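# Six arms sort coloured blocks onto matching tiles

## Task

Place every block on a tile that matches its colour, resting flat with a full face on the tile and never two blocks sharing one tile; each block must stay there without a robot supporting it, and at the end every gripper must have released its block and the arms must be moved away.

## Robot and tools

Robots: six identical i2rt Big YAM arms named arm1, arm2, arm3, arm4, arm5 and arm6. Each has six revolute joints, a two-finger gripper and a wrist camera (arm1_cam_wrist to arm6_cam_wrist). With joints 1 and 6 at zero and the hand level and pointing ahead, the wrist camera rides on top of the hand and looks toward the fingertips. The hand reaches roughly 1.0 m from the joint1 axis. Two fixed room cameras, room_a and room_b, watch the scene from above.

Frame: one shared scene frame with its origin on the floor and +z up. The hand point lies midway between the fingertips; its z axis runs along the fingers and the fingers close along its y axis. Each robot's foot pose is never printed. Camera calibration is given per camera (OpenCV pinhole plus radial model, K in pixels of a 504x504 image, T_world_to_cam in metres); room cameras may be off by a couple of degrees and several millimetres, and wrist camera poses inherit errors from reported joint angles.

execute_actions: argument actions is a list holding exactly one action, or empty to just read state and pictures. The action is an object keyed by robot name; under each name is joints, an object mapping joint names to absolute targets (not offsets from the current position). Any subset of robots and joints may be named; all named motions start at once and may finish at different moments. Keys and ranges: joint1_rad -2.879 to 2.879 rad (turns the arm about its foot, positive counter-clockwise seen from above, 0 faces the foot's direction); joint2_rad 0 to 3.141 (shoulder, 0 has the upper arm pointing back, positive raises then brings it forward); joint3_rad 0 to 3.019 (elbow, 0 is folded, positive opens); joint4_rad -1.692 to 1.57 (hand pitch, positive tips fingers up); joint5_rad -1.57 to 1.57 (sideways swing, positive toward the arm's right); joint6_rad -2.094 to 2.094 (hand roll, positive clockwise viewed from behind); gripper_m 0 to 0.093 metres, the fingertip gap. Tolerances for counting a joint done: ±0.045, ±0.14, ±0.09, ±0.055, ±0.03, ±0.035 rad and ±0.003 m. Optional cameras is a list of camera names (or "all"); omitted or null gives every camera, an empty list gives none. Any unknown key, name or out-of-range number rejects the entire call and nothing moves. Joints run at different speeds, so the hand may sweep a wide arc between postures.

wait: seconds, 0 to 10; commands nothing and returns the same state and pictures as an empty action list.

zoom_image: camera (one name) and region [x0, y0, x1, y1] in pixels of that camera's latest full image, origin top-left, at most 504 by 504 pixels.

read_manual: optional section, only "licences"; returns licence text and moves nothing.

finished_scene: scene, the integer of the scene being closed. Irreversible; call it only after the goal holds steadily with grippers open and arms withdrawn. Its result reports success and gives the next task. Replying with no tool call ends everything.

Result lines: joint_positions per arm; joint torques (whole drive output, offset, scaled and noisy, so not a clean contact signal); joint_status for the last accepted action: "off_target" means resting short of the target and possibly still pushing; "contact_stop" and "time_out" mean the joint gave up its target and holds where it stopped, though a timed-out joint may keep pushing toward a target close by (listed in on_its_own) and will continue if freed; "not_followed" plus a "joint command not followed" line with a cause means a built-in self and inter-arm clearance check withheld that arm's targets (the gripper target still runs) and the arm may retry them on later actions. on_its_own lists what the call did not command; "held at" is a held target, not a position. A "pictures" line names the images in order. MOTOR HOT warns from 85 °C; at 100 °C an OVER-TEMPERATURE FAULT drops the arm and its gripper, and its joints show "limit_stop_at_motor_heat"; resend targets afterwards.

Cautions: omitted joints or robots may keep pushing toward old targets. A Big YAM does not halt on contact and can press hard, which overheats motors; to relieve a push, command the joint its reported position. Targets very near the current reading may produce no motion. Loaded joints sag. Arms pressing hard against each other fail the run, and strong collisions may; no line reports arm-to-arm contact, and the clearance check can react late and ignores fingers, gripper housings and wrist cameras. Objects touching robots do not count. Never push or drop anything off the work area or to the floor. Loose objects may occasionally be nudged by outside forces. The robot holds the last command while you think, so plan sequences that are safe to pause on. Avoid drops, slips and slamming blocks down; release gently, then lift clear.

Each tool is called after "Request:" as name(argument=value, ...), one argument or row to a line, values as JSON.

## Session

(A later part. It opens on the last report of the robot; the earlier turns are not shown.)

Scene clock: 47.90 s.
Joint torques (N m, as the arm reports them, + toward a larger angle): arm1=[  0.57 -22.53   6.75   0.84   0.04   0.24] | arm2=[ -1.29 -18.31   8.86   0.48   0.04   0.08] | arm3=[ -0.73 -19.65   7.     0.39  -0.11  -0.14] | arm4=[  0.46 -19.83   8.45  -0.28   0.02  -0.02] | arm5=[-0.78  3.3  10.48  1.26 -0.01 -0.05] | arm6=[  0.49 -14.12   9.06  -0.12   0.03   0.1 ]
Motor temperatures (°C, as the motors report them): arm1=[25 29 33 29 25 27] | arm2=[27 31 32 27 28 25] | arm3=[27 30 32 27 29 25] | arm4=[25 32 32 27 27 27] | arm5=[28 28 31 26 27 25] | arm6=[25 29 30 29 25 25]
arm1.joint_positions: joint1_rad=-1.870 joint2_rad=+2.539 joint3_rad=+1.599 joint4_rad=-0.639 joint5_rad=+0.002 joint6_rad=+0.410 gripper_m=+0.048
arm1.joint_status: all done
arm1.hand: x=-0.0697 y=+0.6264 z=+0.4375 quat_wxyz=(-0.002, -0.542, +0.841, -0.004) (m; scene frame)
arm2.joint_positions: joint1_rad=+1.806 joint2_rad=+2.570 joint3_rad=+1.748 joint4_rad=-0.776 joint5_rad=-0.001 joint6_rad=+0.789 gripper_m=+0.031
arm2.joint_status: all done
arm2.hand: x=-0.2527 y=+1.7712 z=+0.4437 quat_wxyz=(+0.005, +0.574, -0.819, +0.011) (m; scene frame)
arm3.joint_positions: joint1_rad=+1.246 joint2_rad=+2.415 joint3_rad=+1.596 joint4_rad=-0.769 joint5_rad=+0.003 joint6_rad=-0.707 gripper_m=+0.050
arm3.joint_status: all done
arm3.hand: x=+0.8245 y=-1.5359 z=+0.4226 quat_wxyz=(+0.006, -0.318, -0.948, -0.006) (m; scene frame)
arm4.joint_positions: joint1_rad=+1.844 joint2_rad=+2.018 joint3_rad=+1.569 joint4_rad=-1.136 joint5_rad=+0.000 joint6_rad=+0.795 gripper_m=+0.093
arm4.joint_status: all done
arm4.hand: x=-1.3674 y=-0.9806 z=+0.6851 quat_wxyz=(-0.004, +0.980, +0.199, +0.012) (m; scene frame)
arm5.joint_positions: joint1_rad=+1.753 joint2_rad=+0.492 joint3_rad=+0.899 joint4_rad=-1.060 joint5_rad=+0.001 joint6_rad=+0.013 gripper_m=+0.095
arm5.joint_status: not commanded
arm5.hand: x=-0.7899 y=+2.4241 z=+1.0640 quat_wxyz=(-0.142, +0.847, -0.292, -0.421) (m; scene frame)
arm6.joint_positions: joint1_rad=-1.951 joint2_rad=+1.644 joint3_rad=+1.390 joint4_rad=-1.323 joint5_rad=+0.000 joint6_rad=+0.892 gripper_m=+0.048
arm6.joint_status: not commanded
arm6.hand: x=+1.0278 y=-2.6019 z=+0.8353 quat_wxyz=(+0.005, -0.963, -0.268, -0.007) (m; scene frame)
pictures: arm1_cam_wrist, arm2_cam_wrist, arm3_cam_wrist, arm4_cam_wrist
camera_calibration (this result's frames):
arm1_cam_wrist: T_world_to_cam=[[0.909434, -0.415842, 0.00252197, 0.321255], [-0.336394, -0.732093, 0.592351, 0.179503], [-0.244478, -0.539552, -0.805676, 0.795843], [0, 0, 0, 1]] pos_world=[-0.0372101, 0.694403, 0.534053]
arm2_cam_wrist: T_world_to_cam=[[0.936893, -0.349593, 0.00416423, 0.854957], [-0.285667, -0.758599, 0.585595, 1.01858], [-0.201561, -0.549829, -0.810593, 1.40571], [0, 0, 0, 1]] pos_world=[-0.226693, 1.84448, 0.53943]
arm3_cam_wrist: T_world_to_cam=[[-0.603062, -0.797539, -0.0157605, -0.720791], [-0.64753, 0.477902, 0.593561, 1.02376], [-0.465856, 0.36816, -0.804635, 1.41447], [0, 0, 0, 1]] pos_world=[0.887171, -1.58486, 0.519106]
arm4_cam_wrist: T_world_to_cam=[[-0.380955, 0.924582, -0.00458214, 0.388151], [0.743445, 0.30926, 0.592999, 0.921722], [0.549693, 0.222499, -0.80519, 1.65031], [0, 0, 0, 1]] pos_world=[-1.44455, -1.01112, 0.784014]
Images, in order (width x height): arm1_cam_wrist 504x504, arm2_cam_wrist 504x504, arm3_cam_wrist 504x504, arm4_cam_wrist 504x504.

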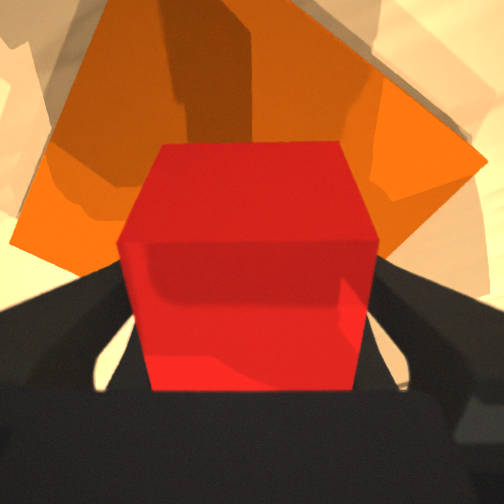

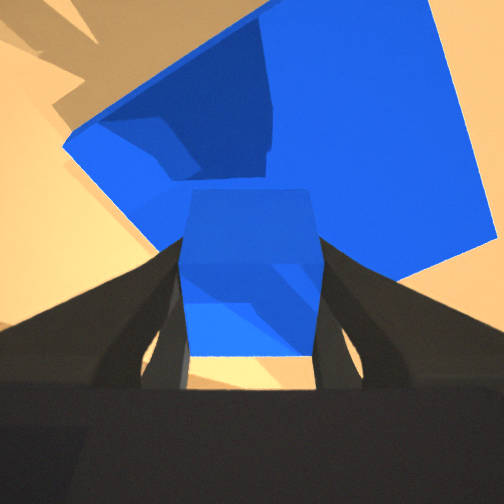

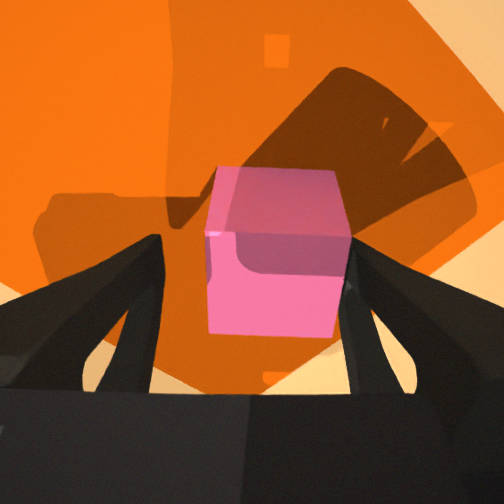

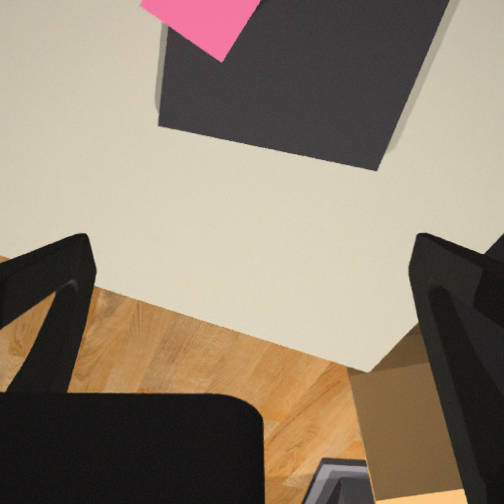

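Request:
execute_actions(
  actions=[
    {"arm1":{"joints":{"joint2_rad":2.605,"joint4_rad":-0.6}},"arm2":{"joints":{"joint2_rad":2.62,"joint4_rad":-0.72}},"arm3":{"joints":{"gripper_m":0.01}},"arm4":{"joints":{"joint6_rad":0,"joint1_rad":1.8,"joint2_rad":2.05,"joint3_rad":1.72,"joint4_rad":-1.24}}},
  ],
  cameras=["arm1_cam_wrist","arm2_cam_wrist","arm3_cam_wrist","arm4_cam_wrist"],
)

Scene clock: 51.30 s.
Joint torques (N m, as the arm reports them, + toward a larger angle): arm1=[  0.35 -23.17   6.16   0.83   0.11   0.22] | arm2=[ -1.67 -17.99   8.52   0.56   0.05   0.05] | arm3=[ -0.75 -19.72   7.01   0.39  -0.1   -0.13] | arm4=[  0.36 -20.91  10.5   -0.15  -0.05  -0.13] | arm5=[-0.64  3.24 10.37  1.34  0.02 -0.06] | arm6=[  0.25 -13.17   9.06   0.09  -0.02   0.12]
Motor temperatures (°C, as the motors report them): arm1=[25 30 33 29 25 27] | arm2=[27 32 32 27 28 25] | arm3=[27 30 32 27 29 25] | arm4=[25 32 33 27 27 27] | arm5=[28 28 31 26 27 25] | arm6=[25 29 30 29 25 25]
arm1.joint_positions: joint1_rad=-1.870 joint2_rad=+2.580 joint3_rad=+1.603 joint4_rad=-0.608 joint5_rad=+0.000 joint6_rad=+0.410 gripper_m=+0.048
arm1.joint_status: all done
arm1.hand: x=-0.0700 y=+0.6195 z=+0.4148 quat_wxyz=(-0.004, -0.542, +0.841, -0.006) (m; scene frame)
arm2.joint_positions: joint1_rad=+1.806 joint2_rad=+2.615 joint3_rad=+1.750 joint4_rad=-0.734 joint5_rad=-0.001 joint6_rad=+0.790 gripper_m=+0.031
arm2.joint_status: all done
arm2.hand: x=-0.2501 y=+1.7659 z=+0.4168 quat_wxyz=(+0.005, +0.574, -0.819, +0.011) (m; scene frame)
arm3.joint_positions: joint1_rad=+1.246 joint2_rad=+2.415 joint3_rad=+1.596 joint4_rad=-0.769 joint5_rad=+0.003 joint6_rad=-0.708 gripper_m=+0.032
arm3.joint_status: gripper_m off_target (ended at +0.032, target +0.010)
arm3.hand: x=+0.8246 y=-1.5358 z=+0.4226 quat_wxyz=(+0.006, -0.318, -0.948, -0.006) (m; scene frame)
arm4.joint_positions: joint1_rad=+1.806 joint2_rad=+2.052 joint3_rad=+1.680 joint4_rad=-1.226 joint5_rad=+0.000 joint6_rad=+0.009 gripper_m=+0.093
arm4.joint_status: all done
arm4.hand: x=-1.3958 y=-0.9894 z=+0.7038 quat_wxyz=(-0.003, +0.839, +0.544, +0.018) (m; scene frame)
arm5.joint_positions: joint1_rad=+1.753 joint2_rad=+0.492 joint3_rad=+0.899 joint4_rad=-1.060 joint5_rad=+0.001 joint6_rad=+0.013 gripper_m=+0.095
arm5.joint_status: not commanded
arm5.hand: x=-0.7899 y=+2.4241 z=+1.0640 quat_wxyz=(-0.142, +0.847, -0.292, -0.421) (m; scene frame)
arm6.joint_positions: joint1_rad=-1.951 joint2_rad=+1.644 joint3_rad=+1.390 joint4_rad=-1.323 joint5_rad=+0.000 joint6_rad=+0.892 gripper_m=+0.048
arm6.joint_status: not commanded
arm6.hand: x=+1.0278 y=-2.6019 z=+0.8353 quat_wxyz=(+0.005, -0.963, -0.268, -0.007) (m; scene frame)
pictures: arm1_cam_wrist, arm2_cam_wrist, arm3_cam_wrist, arm4_cam_wrist
camera_calibration (this result's frames):
arm1_cam_wrist: T_world_to_cam=[[0.909433, -0.415834, 0.00376844, 0.318203], [-0.335667, -0.728698, 0.596932, 0.18379], [-0.245478, -0.544134, -0.802283, 0.775172], [0, 0, 0, 1]] pos_world=[-0.0374042, 0.688044, 0.510998]
arm2_cam_wrist: T_world_to_cam=[[0.936625, -0.350301, 0.00471924, 0.851728], [-0.286439, -0.757978, 0.586022, 1.02962], [-0.201707, -0.550235, -0.810281, 1.38209], [0, 0, 0, 1]] pos_world=[-0.224049, 1.83927, 0.512478]
arm3_cam_wrist: T_world_to_cam=[[-0.602757, -0.797763, -0.0160562, -0.721212], [-0.647933, 0.477609, 0.593356, 1.02376], [-0.465689, 0.368053, -0.80478, 1.41425], [0, 0, 0, 1]] pos_world=[0.887217, -1.58484, 0.519125]
arm4_cam_wrist: T_world_to_cam=[[-0.907997, 0.418379, -0.0223816, -0.838379], [0.322437, 0.731891, 0.600308, 0.759812], [0.267537, 0.537861, -0.799456, 1.59703], [0, 0, 0, 1]] pos_world=[-1.4335, -1.06432, 0.801872]
Images, in order (width x height): arm1_cam_wrist 504x504, arm2_cam_wrist 504x504, arm3_cam_wrist 504x504, arm4_cam_wrist 504x504.

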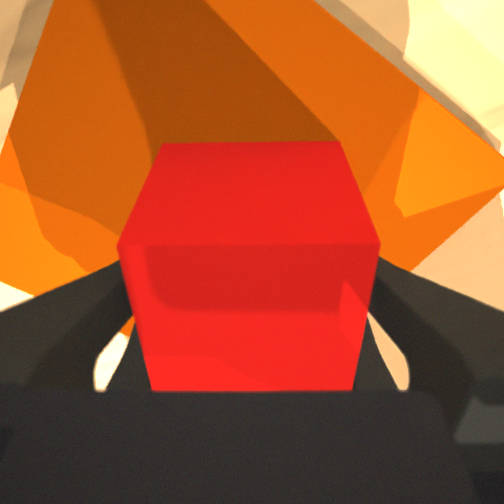

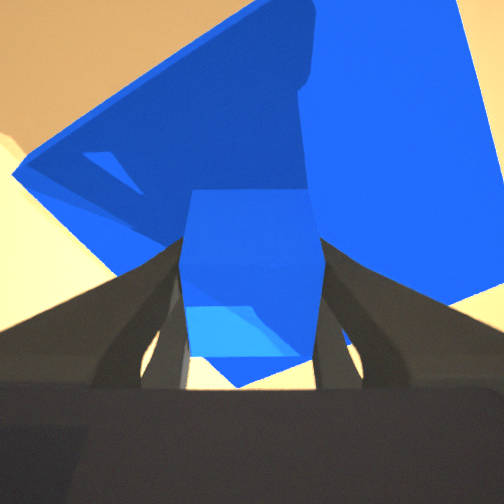

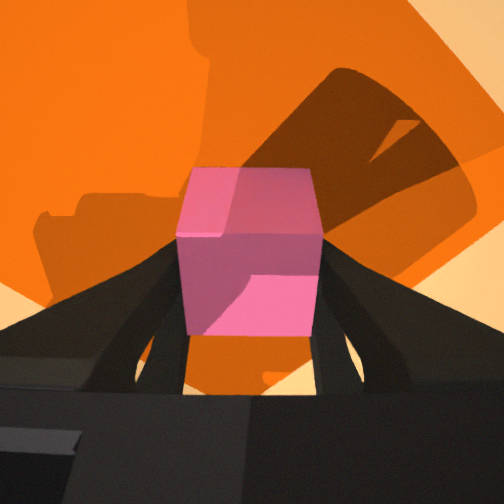

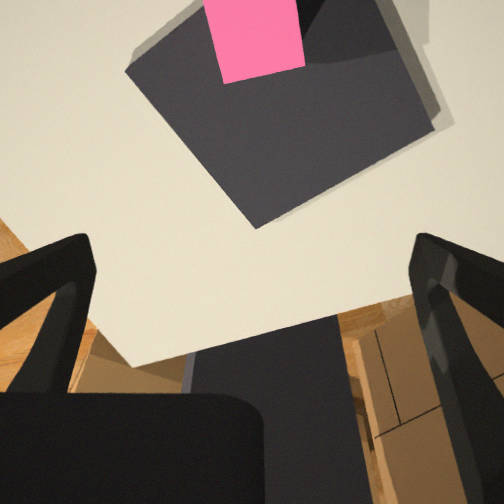

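Request:
execute_actions(
  actions=[
    {"arm1":{"joints":{"gripper_m":0.093}},"arm2":{"joints":{"gripper_m":0.093}},"arm3":{"joints":{"joint2_rad":2.05,"joint4_rad":-1.12}},"arm4":{"joints":{"joint6_rad":-0.25,"joint2_rad":2.2,"joint3_rad":1.765,"joint4_rad":-1.09}}},
  ],
  cameras=["arm2_cam_wrist","arm3_cam_wrist","arm4_cam_wrist"],
)

Request:
execute_actions(
  actions=[
    {"arm1":{"joints":{"joint2_rad":1.9,"joint4_rad":-1.28}},"arm2":{"joints":{"joint2_rad":2.0,"joint3_rad":1.6,"joint4_rad":-1.17}},"arm3":{"joints":{"joint1_rad":-1.55}}},
  ],
  cameras=["arm1_cam_wrist","arm2_cam_wrist","arm3_cam_wrist","arm4_cam_wrist"],
)

Scene clock: 54.60 s.
Joint torques (N m, as the arm reports them, + toward a larger angle): arm1=[  0.16 -23.16   6.23   0.78   0.09   0.18] | arm2=[ -1.35 -17.62   8.52   0.59   0.03   0.08] | arm3=[ -0.75 -19.93   7.25  -0.82  -0.1   -0.13] | arm4=[  0.05 -24.25   9.43   1.09  -0.08  -0.13] | arm5=[-0.47  3.06 10.37  1.3   0.06 -0.09] | arm6=[  0.02 -14.68   8.83   0.03   0.02   0.1 ]
Motor temperatures (°C, as the motors report them): arm1=[25 30 33 29 25 27] | arm2=[27 32 32 27 28 25] | arm3=[27 30 32 27 29 25] | arm4=[25 33 33 27 27 27] | arm5=[28 28 31 26 27 25] | arm6=[25 29 30 29 25 25]
arm1.joint_positions: joint1_rad=-1.870 joint2_rad=+2.580 joint3_rad=+1.603 joint4_rad=-0.608 joint5_rad=+0.000 joint6_rad=+0.410 gripper_m=+0.093
arm1.joint_status: all done
arm1.hand: x=-0.0700 y=+0.6195 z=+0.4148 quat_wxyz=(-0.004, -0.542, +0.841, -0.006) (m; scene frame)
arm2.joint_positions: joint1_rad=+1.806 joint2_rad=+2.615 joint3_rad=+1.750 joint4_rad=-0.734 joint5_rad=-0.001 joint6_rad=+0.790 gripper_m=+0.093
arm2.joint_status: all done
arm2.hand: x=-0.2501 y=+1.7659 z=+0.4168 quat_wxyz=(+0.005, +0.574, -0.819, +0.011) (m; scene frame)
arm3.joint_positions: joint1_rad=+1.246 joint2_rad=+2.039 joint3_rad=+1.622 joint4_rad=-1.101 joint5_rad=+0.003 joint6_rad=-0.708 gripper_m=+0.032
arm3.joint_status: all done
arm3.hand: x=+0.8267 y=-1.5445 z=+0.6533 quat_wxyz=(-0.012, -0.318, -0.948, +0.024) (m; scene frame)
arm4.joint_positions: joint1_rad=+1.806 joint2_rad=+2.220 joint3_rad=+1.735 joint4_rad=-1.105 joint5_rad=+0.000 joint6_rad=-0.241 gripper_m=+0.093
arm4.joint_status: all done
arm4.hand: x=-1.4072 y=-1.0186 z=+0.6206 quat_wxyz=(+0.001, +0.765, +0.644, +0.014) (m; scene frame)
arm5.joint_positions: joint1_rad=+1.753 joint2_rad=+0.492 joint3_rad=+0.899 joint4_rad=-1.060 joint5_rad=+0.001 joint6_rad=+0.013 gripper_m=+0.095
arm5.joint_status: not commanded
arm5.hand: x=-0.7899 y=+2.4241 z=+1.0640 quat_wxyz=(-0.142, +0.847, -0.292, -0.421) (m; scene frame)
arm6.joint_positions: joint1_rad=-1.951 joint2_rad=+1.644 joint3_rad=+1.390 joint4_rad=-1.323 joint5_rad=+0.000 joint6_rad=+0.892 gripper_m=+0.048
arm6.joint_status: not commanded
arm6.hand: x=+1.0278 y=-2.6019 z=+0.8353 quat_wxyz=(+0.005, -0.963, -0.268, -0.007) (m; scene frame)
pictures: arm2_cam_wrist, arm3_cam_wrist, arm4_cam_wrist
camera_calibration (this result's frames):
arm2_cam_wrist: T_world_to_cam=[[0.936625, -0.350301, 0.00471924, 0.851728], [-0.286439, -0.757978, 0.586022, 1.02962], [-0.201707, -0.550235, -0.810281, 1.38209], [0, 0, 0, 1]] pos_world=[-0.224049, 1.83927, 0.512478]
arm3_cam_wrist: T_world_to_cam=[[-0.602809, -0.797346, 0.0293536, -0.752148], [-0.656498, 0.516562, 0.549703, 0.988134], [-0.453467, 0.312095, -0.834844, 1.52722], [0, 0, 0, 1]] pos_world=[0.887851, -1.58679, 0.753888]
arm4_cam_wrist: T_world_to_cam=[[-0.983187, 0.180387, -0.0283501, -1.18293], [0.129216, 0.797008, 0.589984, 0.635594], [0.129021, 0.576402, -0.806917, 1.39826], [0, 0, 0, 1]] pos_world=[-1.42557, -1.09915, 0.719752]
Images, in order (width x height): arm2_cam_wrist 504x504, arm3_cam_wrist 504x504, arm4_cam_wrist 504x504.

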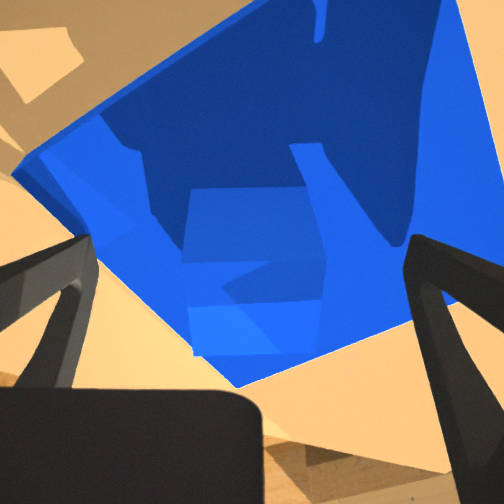

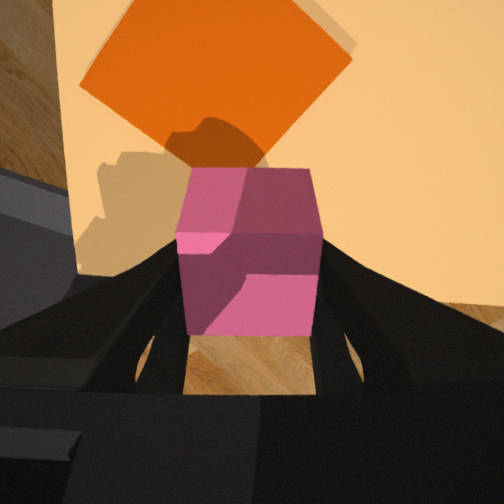

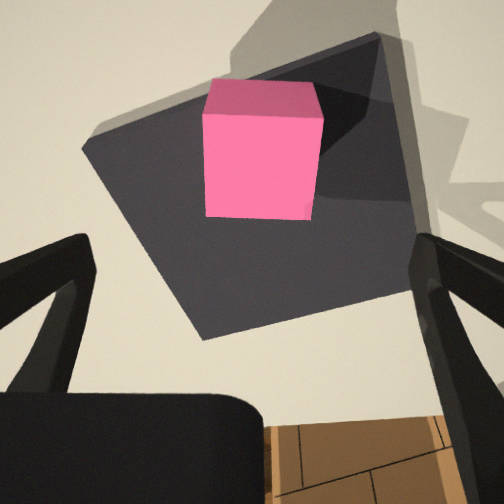

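Scene clock: 57.07 s.
Joint torques (N m, as the arm reports them, + toward a larger angle): arm1=[  0.09 -20.13   7.98   0.13   0.12   0.21] | arm2=[ -1.39 -15.41   9.57  -0.6    0.02   0.07] | arm3=[  1.41 -19.71   7.26  -0.84   0.01  -0.11] | arm4=[  0.44 -24.44   9.41   1.15  -0.08  -0.14] | arm5=[-0.23  3.34 10.41  1.35 -0.03 -0.06] | arm6=[  0.19 -12.59   9.04   0.05   0.04   0.16]
Motor temperatures (°C, as the motors report them): arm1=[25 30 33 29 25 27] | arm2=[27 32 32 27 28 25] | arm3=[27 30 32 27 29 25] | arm4=[25 33 34 27 27 27] | arm5=[28 28 31 26 27 25] | arm6=[25 29 30 29 25 25]
arm1.joint_positions: joint1_rad=-1.870 joint2_rad=+1.878 joint3_rad=+1.623 joint4_rad=-1.272 joint5_rad=+0.000 joint6_rad=+0.410 gripper_m=+0.093
arm1.joint_status: all done
arm1.hand: x=-0.0700 y=+0.6123 z=+0.8313 quat_wxyz=(+0.012, -0.541, +0.840, +0.018) (m; scene frame)
arm2.joint_positions: joint1_rad=+1.806 joint2_rad=+2.015 joint3_rad=+1.585 joint4_rad=-1.152 joint5_rad=-0.001 joint6_rad=+0.790 gripper_m=+0.093
arm2.joint_status: all done
arm2.hand: x=-0.2338 y=+1.7347 z=+0.7291 quat_wxyz=(+0.003, +0.574, -0.819, +0.003) (m; scene frame)
arm3.joint_positions: joint1_rad=-1.561 joint2_rad=+2.039 joint3_rad=+1.622 joint4_rad=-1.101 joint5_rad=+0.000 joint6_rad=-0.709 gripper_m=+0.032
arm3.joint_status: all done
arm3.hand: x=+0.3750 y=-0.4178 z=+0.6535 quat_wxyz=(+0.020, -0.987, +0.156, +0.018) (m; scene frame)
arm4.joint_positions: joint1_rad=+1.806 joint2_rad=+2.220 joint3_rad=+1.735 joint4_rad=-1.105 joint5_rad=+0.000 joint6_rad=-0.242 gripper_m=+0.093
arm4.joint_status: not commanded
arm4.hand: x=-1.4072 y=-1.0186 z=+0.6206 quat_wxyz=(+0.001, +0.765, +0.644, +0.014) (m; scene frame)
arm5.joint_positions: joint1_rad=+1.753 joint2_rad=+0.492 joint3_rad=+0.899 joint4_rad=-1.060 joint5_rad=+0.001 joint6_rad=+0.013 gripper_m=+0.095
arm5.joint_status: not commanded
arm5.hand: x=-0.7899 y=+2.4241 z=+1.0640 quat_wxyz=(-0.142, +0.847, -0.292, -0.421) (m; scene frame)
arm6.joint_positions: joint1_rad=-1.951 joint2_rad=+1.644 joint3_rad=+1.390 joint4_rad=-1.323 joint5_rad=+0.000 joint6_rad=+0.892 gripper_m=+0.048
arm6.joint_status: not commanded
arm6.hand: x=+1.0278 y=-2.6019 z=+0.8353 quat_wxyz=(+0.005, -0.963, -0.268, -0.007) (m; scene frame)
pictures: arm1_cam_wrist, arm2_cam_wrist, arm3_cam_wrist, arm4_cam_wrist
camera_calibration (this result's frames):
arm1_cam_wrist: T_world_to_cam=[[0.909434, -0.415398, -0.0193258, 0.332594], [-0.336215, -0.761837, 0.553682, -0.0138524], [-0.244722, -0.49704, -0.832504, 1.10173], [0, 0, 0, 1]] pos_world=[-0.0375134, 0.675208, 0.93129]
arm2_cam_wrist: T_world_to_cam=[[0.936588, -0.350349, -0.00758816, 0.833133], [-0.282234, -0.766976, 0.576274, 0.851303], [-0.207717, -0.53759, -0.817222, 1.60298], [0, 0, 0, 1]] pos_world=[-0.207071, 1.80656, 0.825726]
arm3_cam_wrist: T_world_to_cam=[[0.307045, 0.951338, 0.0260595, 0.265506], [0.792167, -0.270656, 0.547007, -0.760913], [0.527442, -0.147313, -0.836722, 0.412382], [0, 0, 0, 1]] pos_world=[0.30374, -0.397783, 0.754355]
arm4_cam_wrist: T_world_to_cam=[[-0.983256, 0.180012, -0.028358, -1.1834], [0.128909, 0.797062, 0.589978, 0.63522], [0.128806, 0.576444, -0.806921, 1.398], [0, 0, 0, 1]] pos_world=[-1.42554, -1.09915, 0.719753]
Images, in order (width x height): arm1_cam_wrist 504x504, arm2_cam_wrist 504x504, arm3_cam_wrist 504x504, arm4_cam_wrist 504x504.

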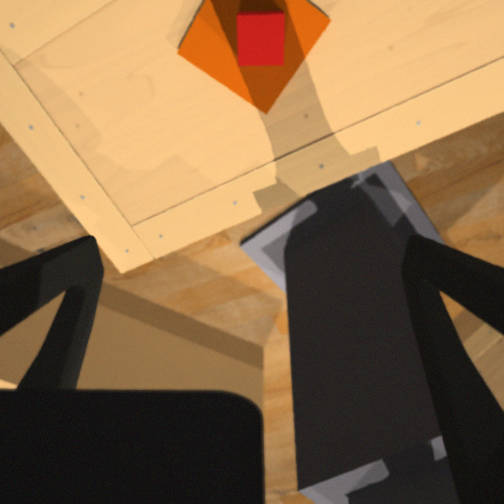

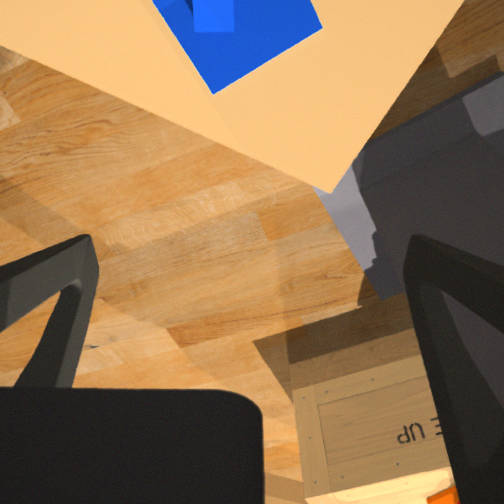

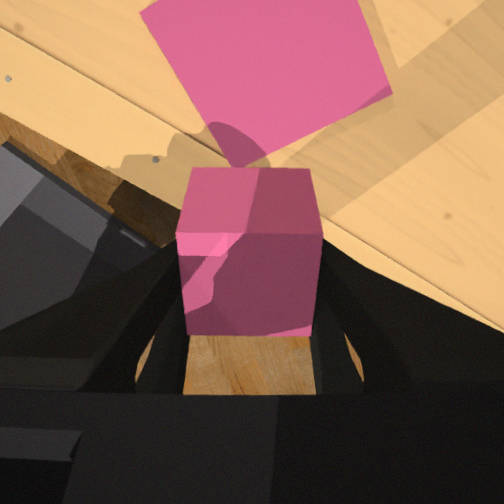

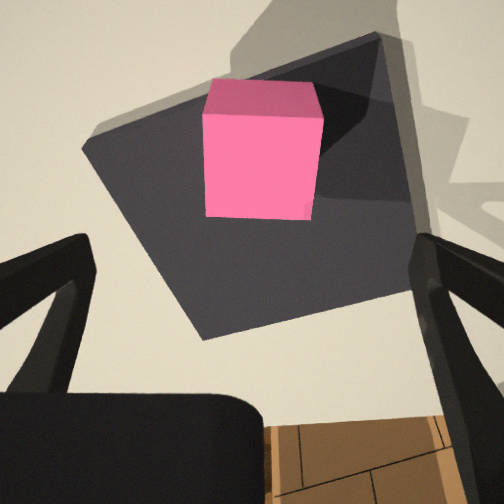

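Request:
execute_actions(
  actions=[
    {"arm1":{"joints":{"joint1_rad":-0.6,"joint2_rad":0.7,"joint3_rad":1.2,"joint4_rad":-1.5,"joint6_rad":0}},"arm2":{"joints":{"joint1_rad":-1.0,"joint6_rad":0.272,"joint3_rad":1.5,"joint2_rad":1.9,"joint4_rad":-1.17}},"arm3":{"joints":{"joint2_rad":2.42,"joint3_rad":1.76,"joint4_rad":-0.86}},"arm4":{"joints":{"joint1_rad":1.785,"joint2_rad":2.33,"joint3_rad":1.63,"joint4_rad":-0.88}}},
  ],
  cameras=["arm3_cam_wrist","arm4_cam_wrist","room_b"],
)

Scene clock: 62.63 s.
Joint torques (N m, as the arm reports them, + toward a larger angle): arm1=[ 2.01  0.16  7.88  1.32  0.12 -0.06] | arm2=[  0.43 -15.14   7.97  -0.49  -0.15  -0.18] | arm3=[  1.22 -22.8    7.43   0.44   0.01  -0.12] | arm4=[ -0.33 -20.8    6.12   1.07  -0.15  -0.08] | arm5=[-0.29  2.75 10.22  1.58  0.03 -0.1 ] | arm6=[ -0.34 -13.45   8.87  -0.13   0.01   0.21]
Motor temperatures (°C, as the motors report them): arm1=[25 29 33 29 25 27] | arm2=[27 32 33 27 28 25] | arm3=[27 31 32 27 29 25] | arm4=[25 33 34 27 27 27] | arm5=[28 28 31 26 27 25] | arm6=[25 29 30 29 25 25]
arm1.joint_positions: joint1_rad=-0.611 joint2_rad=+0.695 joint3_rad=+1.202 joint4_rad=-1.493 joint5_rad=-0.001 joint6_rad=+0.012 gripper_m=+0.093
arm1.joint_status: all done
arm1.hand: x=-0.3109 y=+0.1100 z=+1.1084 quat_wxyz=(+0.045, -0.944, +0.162, +0.285) (m; scene frame)
arm2.joint_positions: joint1_rad=-1.009 joint2_rad=+1.916 joint3_rad=+1.505 joint4_rad=-1.156 joint5_rad=+0.002 joint6_rad=+0.284 gripper_m=+0.093
arm2.joint_status: all done
arm2.hand: x=+0.4105 y=+0.7942 z=+0.7511 quat_wxyz=(+0.001, -0.517, -0.856, +0.002) (m; scene frame)
arm3.joint_positions: joint1_rad=-1.561 joint2_rad=+2.416 joint3_rad=+1.737 joint4_rad=-0.879 joint5_rad=+0.000 joint6_rad=-0.709 gripper_m=+0.032
arm3.joint_status: all done
arm3.hand: x=+0.3566 y=-0.3882 z=+0.4612 quat_wxyz=(+0.004, -0.988, +0.156, +0.004) (m; scene frame)
arm4.joint_positions: joint1_rad=+1.800 joint2_rad=+2.314 joint3_rad=+1.632 joint4_rad=-0.894 joint5_rad=+0.001 joint6_rad=-0.246 gripper_m=+0.093
arm4.joint_status: all done
arm4.hand: x=-1.4037 y=-1.0036 z=+0.5304 quat_wxyz=(+0.004, +0.765, +0.644, +0.008) (m; scene frame)
arm5.joint_positions: joint1_rad=+1.753 joint2_rad=+0.492 joint3_rad=+0.899 joint4_rad=-1.060 joint5_rad=+0.001 joint6_rad=+0.013 gripper_m=+0.095
arm5.joint_status: not commanded
arm5.hand: x=-0.7899 y=+2.4241 z=+1.0640 quat_wxyz=(-0.142, +0.847, -0.292, -0.421) (m; scene frame)
arm6.joint_positions: joint1_rad=-1.951 joint2_rad=+1.644 joint3_rad=+1.390 joint4_rad=-1.323 joint5_rad=+0.000 joint6_rad=+0.892 gripper_m=+0.048
arm6.joint_status: not commanded
arm6.hand: x=+1.0278 y=-2.6019 z=+0.8353 quat_wxyz=(+0.005, -0.963, -0.268, -0.007) (m; scene frame)
pictures: arm3_cam_wrist, arm4_cam_wrist, room_b
camera_calibration (this result's frames):
arm3_cam_wrist: T_world_to_cam=[[0.306742, 0.951793, -0.000278519, 0.260376], [0.780352, -0.251323, 0.572614, -0.633257], [0.54494, -0.175862, -0.819825, 0.240382], [0, 0, 0, 1]] pos_world=[0.283302, -0.364702, 0.559755]
arm4_cam_wrist: T_world_to_cam=[[-0.983073, 0.181738, -0.0232035, -1.18601], [0.134983, 0.804085, 0.578987, 0.697506], [0.123882, 0.566055, -0.815006, 1.30309], [0, 0, 0, 1]] pos_world=[-1.42152, -1.08293, 0.630663]
Images, in order (width x height): arm3_cam_wrist 504x504, arm4_cam_wrist 504x504, room_b 504x504.

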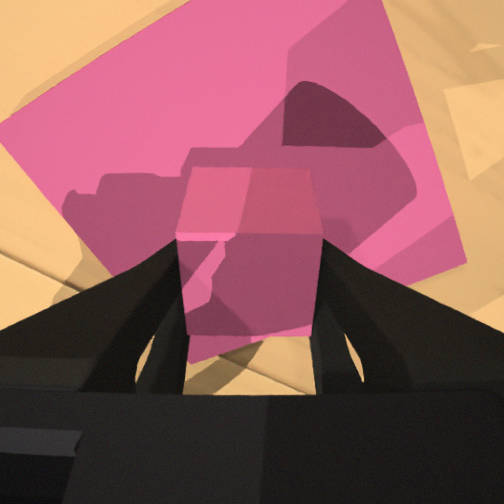

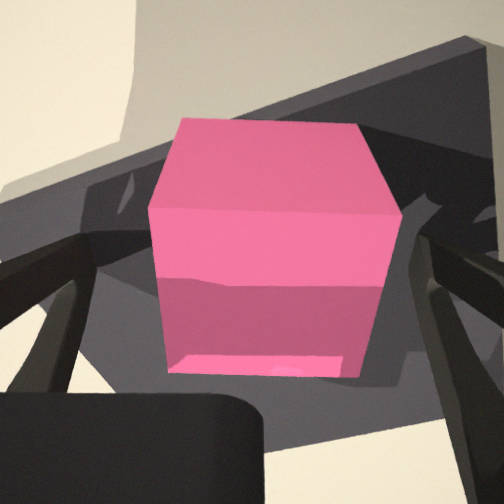

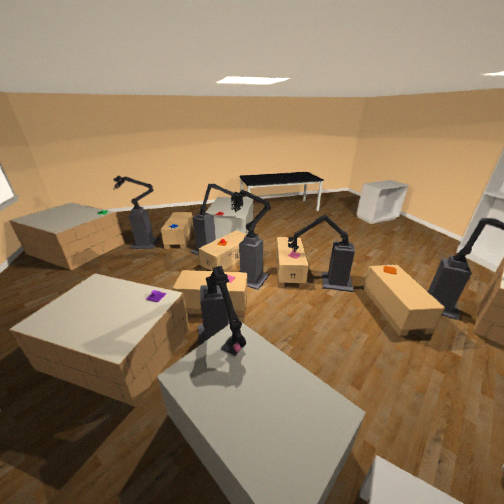

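Request:
execute_actions(
  actions=[
    {"arm2":{"joints":{"joint1_rad":-1.938,"joint2_rad":2.1,"joint3_rad":1.49,"joint4_rad":-0.96}},"arm3":{"joints":{"joint2_rad":2.495,"joint4_rad":-0.83}},"arm4":{"joints":{"gripper_m":0.02}},"arm6":{"joints":{"joint1_rad":1.724}}},
  ],
  cameras=["arm2_cam_wrist","arm3_cam_wrist","arm4_cam_wrist","arm6_cam_wrist"],
)

Scene clock: 66.47 s.
Joint torques (N m, as the arm reports them, + toward a larger angle): arm1=[ 1.89  0.67  7.88  1.32  0.13 -0.05] | arm2=[ -1.13 -17.89   6.87   0.31  -0.11  -0.12] | arm3=[  1.21 -21.69   6.97   0.3    0.01  -0.12] | arm4=[ -0.24 -20.99   6.12   1.04  -0.16  -0.08] | arm5=[-0.08  2.9  10.35  1.34 -0.08 -0.05] | arm6=[ -0.77 -14.68   9.05  -0.04   0.     0.14]
Motor temperatures (°C, as the motors report them): arm1=[25 29 33 29 25 27] | arm2=[27 32 32 27 28 25] | arm3=[27 31 32 27 29 25] | arm4=[25 33 33 27 27 27] | arm5=[28 28 31 26 27 25] | arm6=[25 29 31 29 25 25]
arm1.joint_positions: joint1_rad=-0.611 joint2_rad=+0.695 joint3_rad=+1.202 joint4_rad=-1.493 joint5_rad=-0.001 joint6_rad=+0.012 gripper_m=+0.093
arm1.joint_status: not commanded
arm1.hand: x=-0.3109 y=+0.1100 z=+1.1084 quat_wxyz=(+0.045, -0.944, +0.162, +0.285) (m; scene frame)
arm2.joint_positions: joint1_rad=-1.938 joint2_rad=+2.127 joint3_rad=+1.494 joint4_rad=-0.969 joint5_rad=+0.001 joint6_rad=+0.282 gripper_m=+0.093
arm2.joint_status: all done
arm2.hand: x=-0.0755 y=+0.6288 z=+0.6330 quat_wxyz=(+0.014, -0.845, -0.535, -0.008) (m; scene frame)
arm3.joint_positions: joint1_rad=-1.561 joint2_rad=+2.477 joint3_rad=+1.738 joint4_rad=-0.847 joint5_rad=+0.000 joint6_rad=-0.709 gripper_m=+0.032
arm3.joint_status: all done
arm3.hand: x=+0.3614 y=-0.3965 z=+0.4240 quat_wxyz=(-0.006, -0.988, +0.155, -0.004) (m; scene frame)
arm4.joint_positions: joint1_rad=+1.800 joint2_rad=+2.314 joint3_rad=+1.632 joint4_rad=-0.894 joint5_rad=+0.001 joint6_rad=-0.246 gripper_m=+0.041
arm4.joint_status: gripper_m off_target (ended at +0.041, target +0.020)
arm4.hand: x=-1.4039 y=-1.0034 z=+0.5302 quat_wxyz=(+0.003, +0.765, +0.644, +0.008) (m; scene frame)
arm5.joint_positions: joint1_rad=+1.753 joint2_rad=+0.492 joint3_rad=+0.899 joint4_rad=-1.060 joint5_rad=+0.001 joint6_rad=+0.013 gripper_m=+0.095
arm5.joint_status: not commanded
arm5.hand: x=-0.7899 y=+2.4241 z=+1.0640 quat_wxyz=(-0.142, +0.847, -0.292, -0.421) (m; scene frame)
arm6.joint_positions: joint1_rad=+1.725 joint2_rad=+1.647 joint3_rad=+1.390 joint4_rad=-1.323 joint5_rad=-0.001 joint6_rad=+0.892 gripper_m=+0.048
arm6.joint_status: all done
arm6.hand: x=+0.9066 y=-1.6737 z=+0.8398 quat_wxyz=(-0.005, +0.512, -0.859, +0.004) (m; scene frame)
pictures: arm2_cam_wrist, arm3_cam_wrist, arm4_cam_wrist, arm6_cam_wrist
camera_calibration (this result's frames):
arm2_cam_wrist: T_world_to_cam=[[-0.89952, 0.43682, 0.00721606, -0.346351], [0.355912, 0.723133, 0.591951, -0.795573], [0.253358, 0.53504, -0.805942, 0.31595], [0, 0, 0, 1]] pos_world=[-0.108444, 0.557552, 0.728077]
arm3_cam_wrist: T_world_to_cam=[[0.306481, 0.951717, -0.0174258, 0.274162], [0.772466, -0.237977, 0.588781, -0.616505], [0.556206, -0.193911, -0.808105, 0.189639], [0, 0, 0, 1]] pos_world=[0.286726, -0.370865, 0.521012]
arm4_cam_wrist: T_world_to_cam=[[-0.983001, 0.182116, -0.0232915, -1.1857], [0.135195, 0.803829, 0.579293, 0.697394], [0.124221, 0.566297, -0.814786, 1.30342], [0, 0, 0, 1]] pos_world=[-1.42174, -1.08278, 0.6304]
arm6_cam_wrist: T_world_to_cam=[[0.88441, -0.466407, 0.0168466, -1.59212], [-0.388303, -0.715321, 0.580979, -1.33433], [-0.258922, -0.520365, -0.813744, 0.171725], [0, 0, 0, 1]] pos_world=[0.934426, -1.60769, 0.941781]
Images, in order (width x height): arm2_cam_wrist 504x504, arm3_cam_wrist 504x504, arm4_cam_wrist 504x504, arm6_cam_wrist 504x504.

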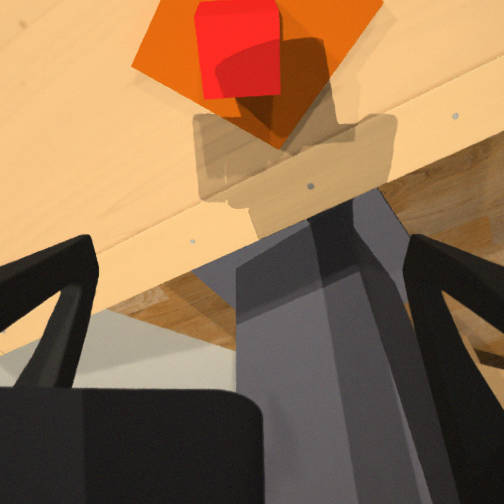

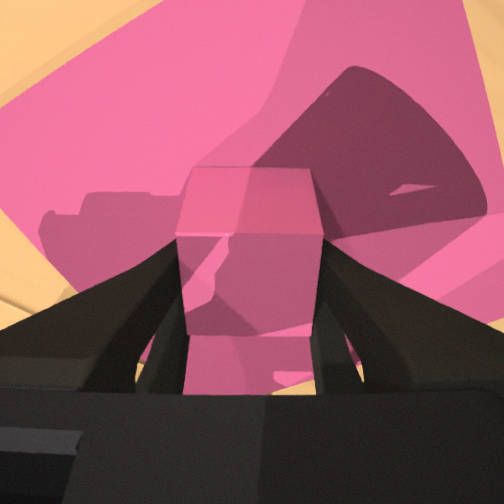

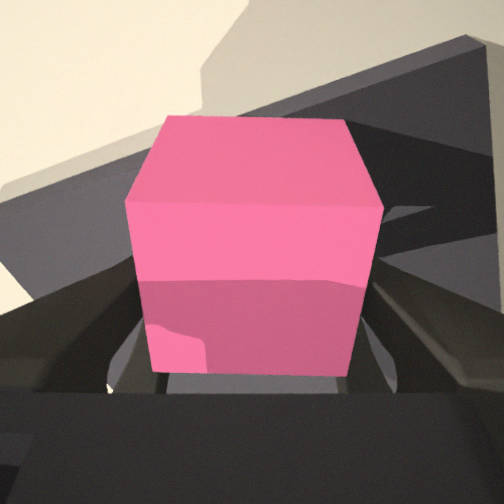

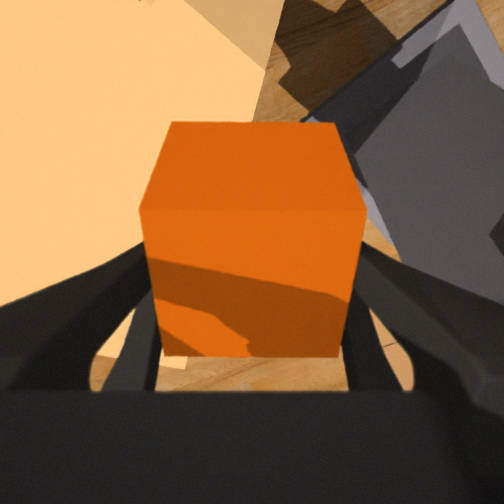

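Request:
execute_actions(
  actions=[
    {"arm2":{"joints":{"joint1_rad":-1.92,"joint2_rad":2.42,"joint3_rad":1.565,"joint4_rad":-0.69}},"arm3":{"joints":{"gripper_m":0.093}},"arm4":{"joints":{"joint2_rad":1.9,"joint3_rad":1.6,"joint4_rad":-1.27}},"arm6":{"joints":{"joint2_rad":2.38,"joint3_rad":1.73,"joint4_rad":-0.88}}},
  ],
  cameras=["arm2_cam_wrist","arm3_cam_wrist","arm4_cam_wrist","arm6_cam_wrist"],
)

Request:
execute_actions(
  actions=[
    {"arm3":{"joints":{"joint2_rad":1.7,"joint3_rad":1.5,"joint4_rad":-1.3}},"arm4":{"joints":{"joint1_rad":-1.925}}},
  ],
  cameras=["arm3_cam_wrist","arm4_cam_wrist","room_b"],
)

Scene clock: 69.87 s.
Joint torques (N m, as the arm reports them, + toward a larger angle): arm1=[ 1.67  0.47  7.86  1.25  0.13 -0.08] | arm2=[ -0.6  -17.92   7.18   0.74  -0.09  -0.14] | arm3=[  1.27 -21.69   6.96   0.31   0.    -0.12] | arm4=[ -0.37 -20.2    8.87  -0.09  -0.16  -0.08] | arm5=[-0.47  3.42 10.38  1.31  0.   -0.05] | arm6=[ -0.31 -21.85   9.33   0.59   0.07   0.13]
Motor temperatures (°C, as the motors report them): arm1=[25 28 34 29 25 27] | arm2=[27 33 32 27 28 25] | arm3=[27 31 32 27 29 25] | arm4=[25 33 33 27 27 27] | arm5=[28 28 31 26 27 25] | arm6=[25 29 31 29 25 25]
arm1.joint_positions: joint1_rad=-0.611 joint2_rad=+0.695 joint3_rad=+1.202 joint4_rad=-1.493 joint5_rad=-0.001 joint6_rad=+0.012 gripper_m=+0.093
arm1.joint_status: not commanded
arm1.hand: x=-0.3109 y=+0.1100 z=+1.1084 quat_wxyz=(+0.045, -0.944, +0.162, +0.285) (m; scene frame)
arm2.joint_positions: joint1_rad=-1.929 joint2_rad=+2.442 joint3_rad=+1.548 joint4_rad=-0.707 joint5_rad=+0.001 joint6_rad=+0.282 gripper_m=+0.093
arm2.joint_status: all done
arm2.hand: x=-0.0725 y=+0.6212 z=+0.4673 quat_wxyz=(+0.014, -0.843, -0.538, -0.008) (m; scene frame)
arm3.joint_positions: joint1_rad=-1.561 joint2_rad=+2.477 joint3_rad=+1.738 joint4_rad=-0.847 joint5_rad=+0.000 joint6_rad=-0.709 gripper_m=+0.093
arm3.joint_status: all done
arm3.hand: x=+0.3614 y=-0.3965 z=+0.4240 quat_wxyz=(-0.006, -0.988, +0.155, -0.004) (m; scene frame)
arm4.joint_positions: joint1_rad=+1.800 joint2_rad=+1.908 joint3_rad=+1.583 joint4_rad=-1.257 joint5_rad=+0.001 joint6_rad=-0.246 gripper_m=+0.041
arm4.joint_status: all done
arm4.hand: x=-1.3858 y=-0.9549 z=+0.7511 quat_wxyz=(+0.002, +0.765, +0.644, +0.011) (m; scene frame)
arm5.joint_positions: joint1_rad=+1.753 joint2_rad=+0.492 joint3_rad=+0.899 joint4_rad=-1.060 joint5_rad=+0.001 joint6_rad=+0.013 gripper_m=+0.095
arm5.joint_status: not commanded
arm5.hand: x=-0.7899 y=+2.4241 z=+1.0640 quat_wxyz=(-0.142, +0.847, -0.292, -0.421) (m; scene frame)
arm6.joint_positions: joint1_rad=+1.725 joint2_rad=+2.392 joint3_rad=+1.705 joint4_rad=-0.887 joint5_rad=-0.001 joint6_rad=+0.893 gripper_m=+0.048
arm6.joint_status: all done
arm6.hand: x=+0.8498 y=-1.5289 z=+0.5312 quat_wxyz=(-0.005, +0.512, -0.859, +0.001) (m; scene frame)
pictures: arm2_cam_wrist, arm3_cam_wrist, arm4_cam_wrist, arm6_cam_wrist
camera_calibration (this result's frames):
arm2_cam_wrist: T_world_to_cam=[[-0.903319, 0.428912, 0.00700555, -0.33437], [0.349611, 0.726646, 0.591403, -0.695381], [0.248569, 0.536675, -0.806346, 0.184514], [0, 0, 0, 1]] pos_world=[-0.104795, 0.549687, 0.562375]
arm3_cam_wrist: T_world_to_cam=[[0.306481, 0.951717, -0.0174258, 0.274162], [0.772466, -0.237977, 0.588781, -0.616505], [0.556206, -0.193911, -0.808105, 0.189639], [0, 0, 0, 1]] pos_world=[0.286726, -0.370865, 0.521012]
arm4_cam_wrist: T_world_to_cam=[[-0.982955, 0.182166, -0.0248014, -1.17035], [0.133588, 0.800394, 0.5844, 0.518571], [0.126309, 0.571126, -0.811087, 1.45839], [0, 0, 0, 1]] pos_world=[-1.40388, -1.03479, 0.850804]
arm6_cam_wrist: T_world_to_cam=[[0.884305, -0.46676, 0.0118331, -1.46696], [-0.387063, -0.71867, 0.577664, -1.07787], [-0.261126, -0.515411, -0.816189, -0.00800248], [0, 0, 0, 1]] pos_world=[0.877945, -1.46348, 0.633475]
Images, in order (width x height): arm2_cam_wrist 504x504, arm3_cam_wrist 504x504, arm4_cam_wrist 504x504, arm6_cam_wrist 504x504.

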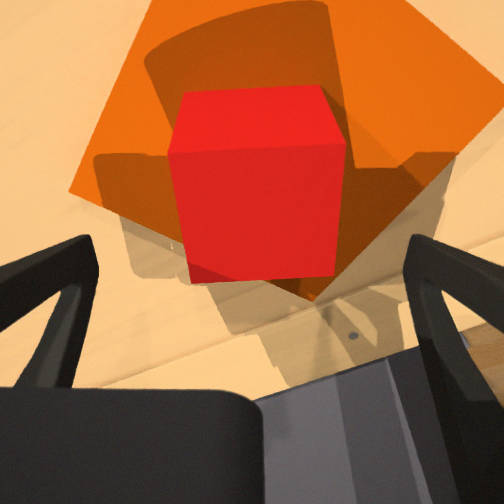

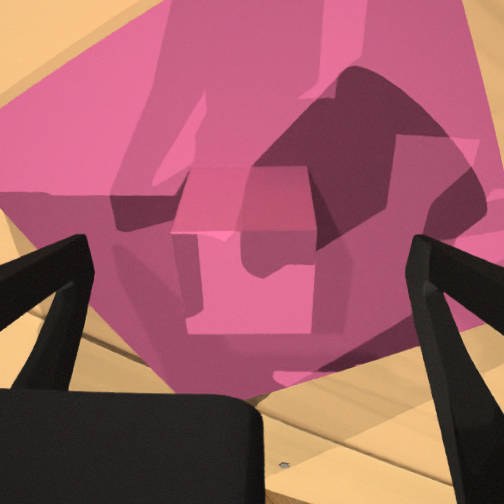

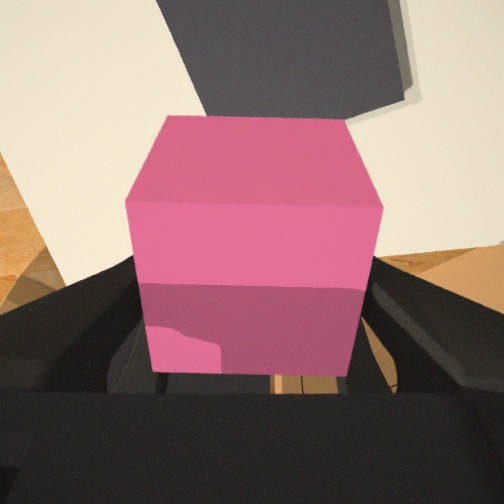

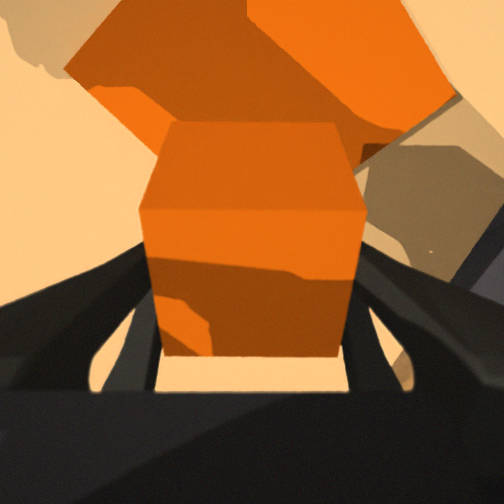

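Scene clock: 72.77 s.
Joint torques (N m, as the arm reports them, + toward a larger angle): arm1=[ 1.76  0.17  7.82  1.29  0.11 -0.05] | arm2=[ -0.6  -18.36   7.1    0.61  -0.12  -0.15] | arm3=[  1.21 -15.35   8.03  -0.77   0.01  -0.11] | arm4=[  1.22 -19.73   9.05  -0.08  -0.15  -0.1 ] | arm5=[-0.78  3.73 10.47  1.26  0.03 -0.05] | arm6=[ -0.81 -22.64   9.4    0.49   0.04   0.1 ]
Motor temperatures (°C, as the motors report them): arm1=[25 28 34 29 25 27] | arm2=[27 33 32 27 28 25] | arm3=[27 31 32 27 29 25] | arm4=[25 33 33 27 27 27] | arm5=[28 28 31 26 27 25] | arm6=[25 30 31 29 25 25]
arm1.joint_positions: joint1_rad=-0.611 joint2_rad=+0.695 joint3_rad=+1.202 joint4_rad=-1.493 joint5_rad=-0.001 joint6_rad=+0.012 gripper_m=+0.093
arm1.joint_status: not commanded
arm1.hand: x=-0.3109 y=+0.1100 z=+1.1084 quat_wxyz=(+0.045, -0.944, +0.162, +0.285) (m; scene frame)
arm2.joint_positions: joint1_rad=-1.929 joint2_rad=+2.442 joint3_rad=+1.548 joint4_rad=-0.707 joint5_rad=+0.001 joint6_rad=+0.282 gripper_m=+0.093
arm2.joint_status: not commanded
arm2.hand: x=-0.0725 y=+0.6212 z=+0.4673 quat_wxyz=(+0.014, -0.843, -0.538, -0.008) (m; scene frame)
arm3.joint_positions: joint1_rad=-1.561 joint2_rad=+1.688 joint3_rad=+1.495 joint4_rad=-1.280 joint5_rad=+0.000 joint6_rad=-0.709 gripper_m=+0.093
arm3.joint_status: all done
arm3.hand: x=+0.4184 y=-0.4890 z=+0.7969 quat_wxyz=(+0.037, -0.987, +0.155, +0.032) (m; scene frame)
arm4.joint_positions: joint1_rad=-1.936 joint2_rad=+1.908 joint3_rad=+1.583 joint4_rad=-1.257 joint5_rad=+0.001 joint6_rad=-0.246 gripper_m=+0.041
arm4.joint_status: all done
arm4.hand: x=-0.6696 y=-0.1322 z=+0.7617 quat_wxyz=(-0.001, +0.391, -0.920, +0.005) (m; scene frame)
arm5.joint_positions: joint1_rad=+1.753 joint2_rad=+0.492 joint3_rad=+0.899 joint4_rad=-1.060 joint5_rad=+0.001 joint6_rad=+0.013 gripper_m=+0.095
arm5.joint_status: not commanded
arm5.hand: x=-0.7899 y=+2.4241 z=+1.0640 quat_wxyz=(-0.142, +0.847, -0.292, -0.421) (m; scene frame)
arm6.joint_positions: joint1_rad=+1.725 joint2_rad=+2.392 joint3_rad=+1.705 joint4_rad=-0.887 joint5_rad=-0.001 joint6_rad=+0.893 gripper_m=+0.048
arm6.joint_status: not commanded
arm6.hand: x=+0.8498 y=-1.5289 z=+0.5312 quat_wxyz=(-0.005, +0.512, -0.859, +0.001) (m; scene frame)
pictures: arm3_cam_wrist, arm4_cam_wrist, room_b
camera_calibration (this result's frames):
arm3_cam_wrist: T_world_to_cam=[[0.307663, 0.9499, 0.0550786, 0.292046], [0.804677, -0.290645, 0.517706, -0.8847], [0.507778, -0.114958, -0.853784, 0.536566], [0, 0, 0, 1]] pos_world=[0.34959, -0.472865, 0.900041]
arm4_cam_wrist: T_world_to_cam=[[0.713029, -0.701131, 0.00202802, 0.382444], [-0.574853, -0.582947, 0.57421, -0.891226], [-0.401414, -0.410594, -0.818706, 0.429396], [0, 0, 0, 1]] pos_world=[-0.612652, -0.0750864, 0.862524]
Images, in order (width x height): arm3_cam_wrist 504x504, arm4_cam_wrist 504x504, room_b 504x504.

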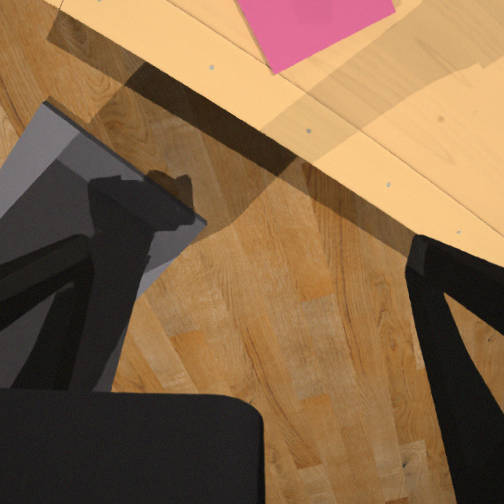

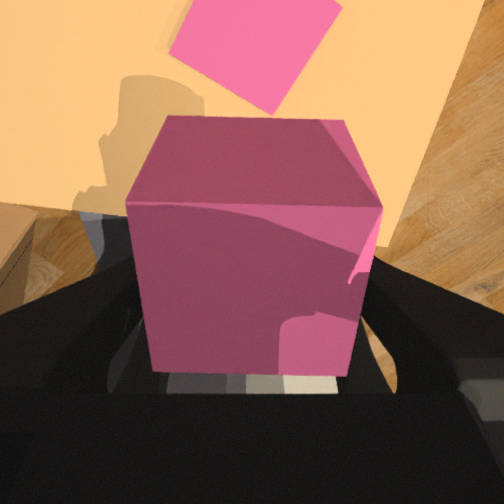

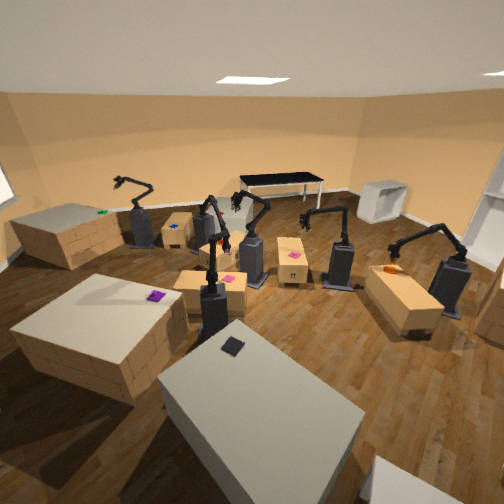

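Request:
execute_actions(
  actions=[
    {"arm2":{"joints":{"joint2_rad":2.535,"joint3_rad":1.575,"joint4_rad":-0.63}},"arm3":{"joints":{"joint2_rad":0.7,"joint3_rad":1.2,"joint4_rad":-1.5,"joint6_rad":0}},"arm4":{"joints":{"joint1_rad":-1.905,"joint2_rad":2.31,"joint3_rad":1.5,"joint4_rad":-0.75}},"arm6":{"joints":{"joint2_rad":2.54,"joint3_rad":1.82,"joint4_rad":-0.81}}},
  ],
  cameras=["arm2_cam_wrist","arm4_cam_wrist","arm6_cam_wrist"],
)

Scene clock: 75.63 s.
Joint torques (N m, as the arm reports them, + toward a larger angle): arm1=[ 1.7   0.61  7.8   1.33  0.15 -0.04] | arm2=[ -0.4  -16.93   6.79   0.5    0.02  -0.13] | arm3=[ 1.16 -0.54  7.82  0.09  0.07  0.12] | arm4=[  0.96 -22.67   7.22   1.07  -0.15  -0.07] | arm5=[-0.73  3.76 10.46  1.42  0.01 -0.06] | arm6=[ -0.06 -22.52   9.13   0.25   0.     0.2 ]
Motor temperatures (°C, as the motors report them): arm1=[25 28 34 29 25 27] | arm2=[27 33 32 27 28 25] | arm3=[27 31 32 27 29 25] | arm4=[25 33 33 27 27 27] | arm5=[28 28 31 26 27 25] | arm6=[25 30 31 29 25 25]
arm1.joint_positions: joint1_rad=-0.611 joint2_rad=+0.695 joint3_rad=+1.202 joint4_rad=-1.493 joint5_rad=-0.001 joint6_rad=+0.012 gripper_m=+0.093
arm1.joint_status: not commanded
arm1.hand: x=-0.3109 y=+0.1100 z=+1.1084 quat_wxyz=(+0.045, -0.944, +0.162, +0.285) (m; scene frame)
arm2.joint_positions: joint1_rad=-1.929 joint2_rad=+2.538 joint3_rad=+1.554 joint4_rad=-0.644 joint5_rad=-0.001 joint6_rad=+0.282 gripper_m=+0.093
arm2.joint_status: all done
arm2.hand: x=-0.0699 y=+0.6386 z=+0.4143 quat_wxyz=(+0.023, -0.843, -0.538, -0.017) (m; scene frame)
arm3.joint_positions: joint1_rad=-1.561 joint2_rad=+0.694 joint3_rad=+1.197 joint4_rad=-1.480 joint5_rad=+0.000 joint6_rad=-0.013 gripper_m=+0.093
arm3.joint_status: all done
arm3.hand: x=+0.5680 y=-0.7327 z=+1.0217 quat_wxyz=(+0.145, -0.837, +0.462, +0.255) (m; scene frame)
arm4.joint_positions: joint1_rad=-1.916 joint2_rad=+2.329 joint3_rad=+1.475 joint4_rad=-0.764 joint5_rad=+0.001 joint6_rad=-0.246 gripper_m=+0.041
arm4.joint_status: all done
arm4.hand: x=-0.6708 y=-0.1227 z=+0.4895 quat_wxyz=(+0.016, +0.400, -0.916, +0.008) (m; scene frame)
arm5.joint_positions: joint1_rad=+1.753 joint2_rad=+0.492 joint3_rad=+0.899 joint4_rad=-1.060 joint5_rad=+0.001 joint6_rad=+0.013 gripper_m=+0.095
arm5.joint_status: not commanded
arm5.hand: x=-0.7899 y=+2.4241 z=+1.0640 quat_wxyz=(-0.142, +0.847, -0.292, -0.421) (m; scene frame)
arm6.joint_positions: joint1_rad=+1.725 joint2_rad=+2.544 joint3_rad=+1.791 joint4_rad=-0.812 joint5_rad=-0.001 joint6_rad=+0.893 gripper_m=+0.048
arm6.joint_status: all done
arm6.hand: x=+0.8453 y=-1.5160 z=+0.4607 quat_wxyz=(-0.006, +0.512, -0.859, -0.004) (m; scene frame)
pictures: arm2_cam_wrist, arm4_cam_wrist, arm6_cam_wrist
camera_calibration (this result's frames):
arm2_cam_wrist: T_world_to_cam=[[-0.902939, 0.429598, 0.0121509, -0.341656], [0.346348, 0.710641, 0.612398, -0.676289], [0.25445, 0.557166, -0.790456, 0.112569], [0, 0, 0, 1]] pos_world=[-0.102906, 0.564654, 0.507291]
arm4_cam_wrist: T_world_to_cam=[[0.726258, -0.687396, -0.0060302, 0.405074], [-0.546105, -0.582262, 0.602279, -0.724483], [-0.417515, -0.434116, -0.798263, 0.186217], [0, 0, 0, 1]] pos_world=[-0.612083, -0.062553, 0.587434]
arm6_cam_wrist: T_world_to_cam=[[0.884387, -0.466731, 0.0047575, -1.45292], [-0.384942, -0.723569, 0.572946, -1.03669], [-0.263969, -0.508537, -0.819579, -0.0456575], [0, 0, 0, 1]] pos_world=[0.873824, -1.45145, 0.563459]
Images, in order (width x height): arm2_cam_wrist 504x504, arm4_cam_wrist 504x504, arm6_cam_wrist 504x504.

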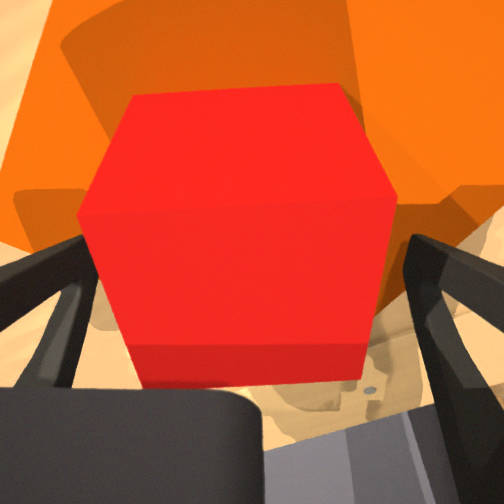

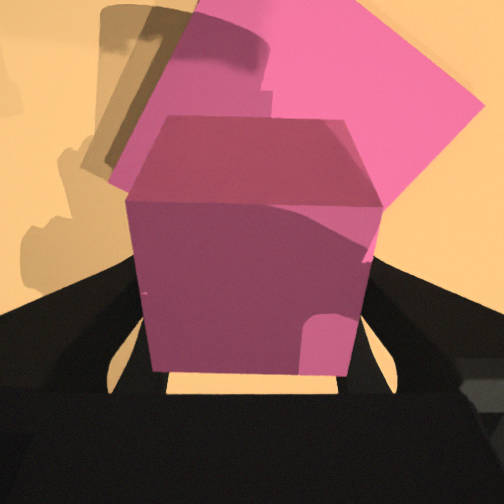

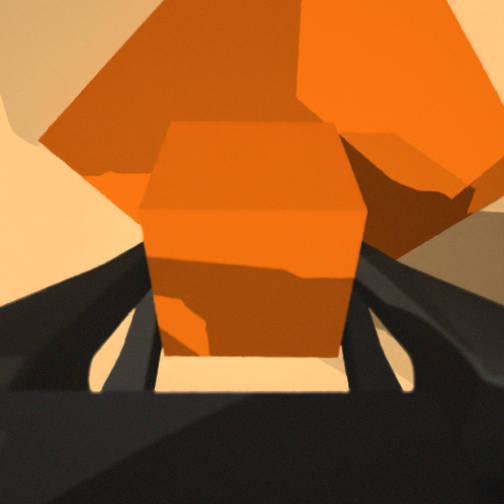

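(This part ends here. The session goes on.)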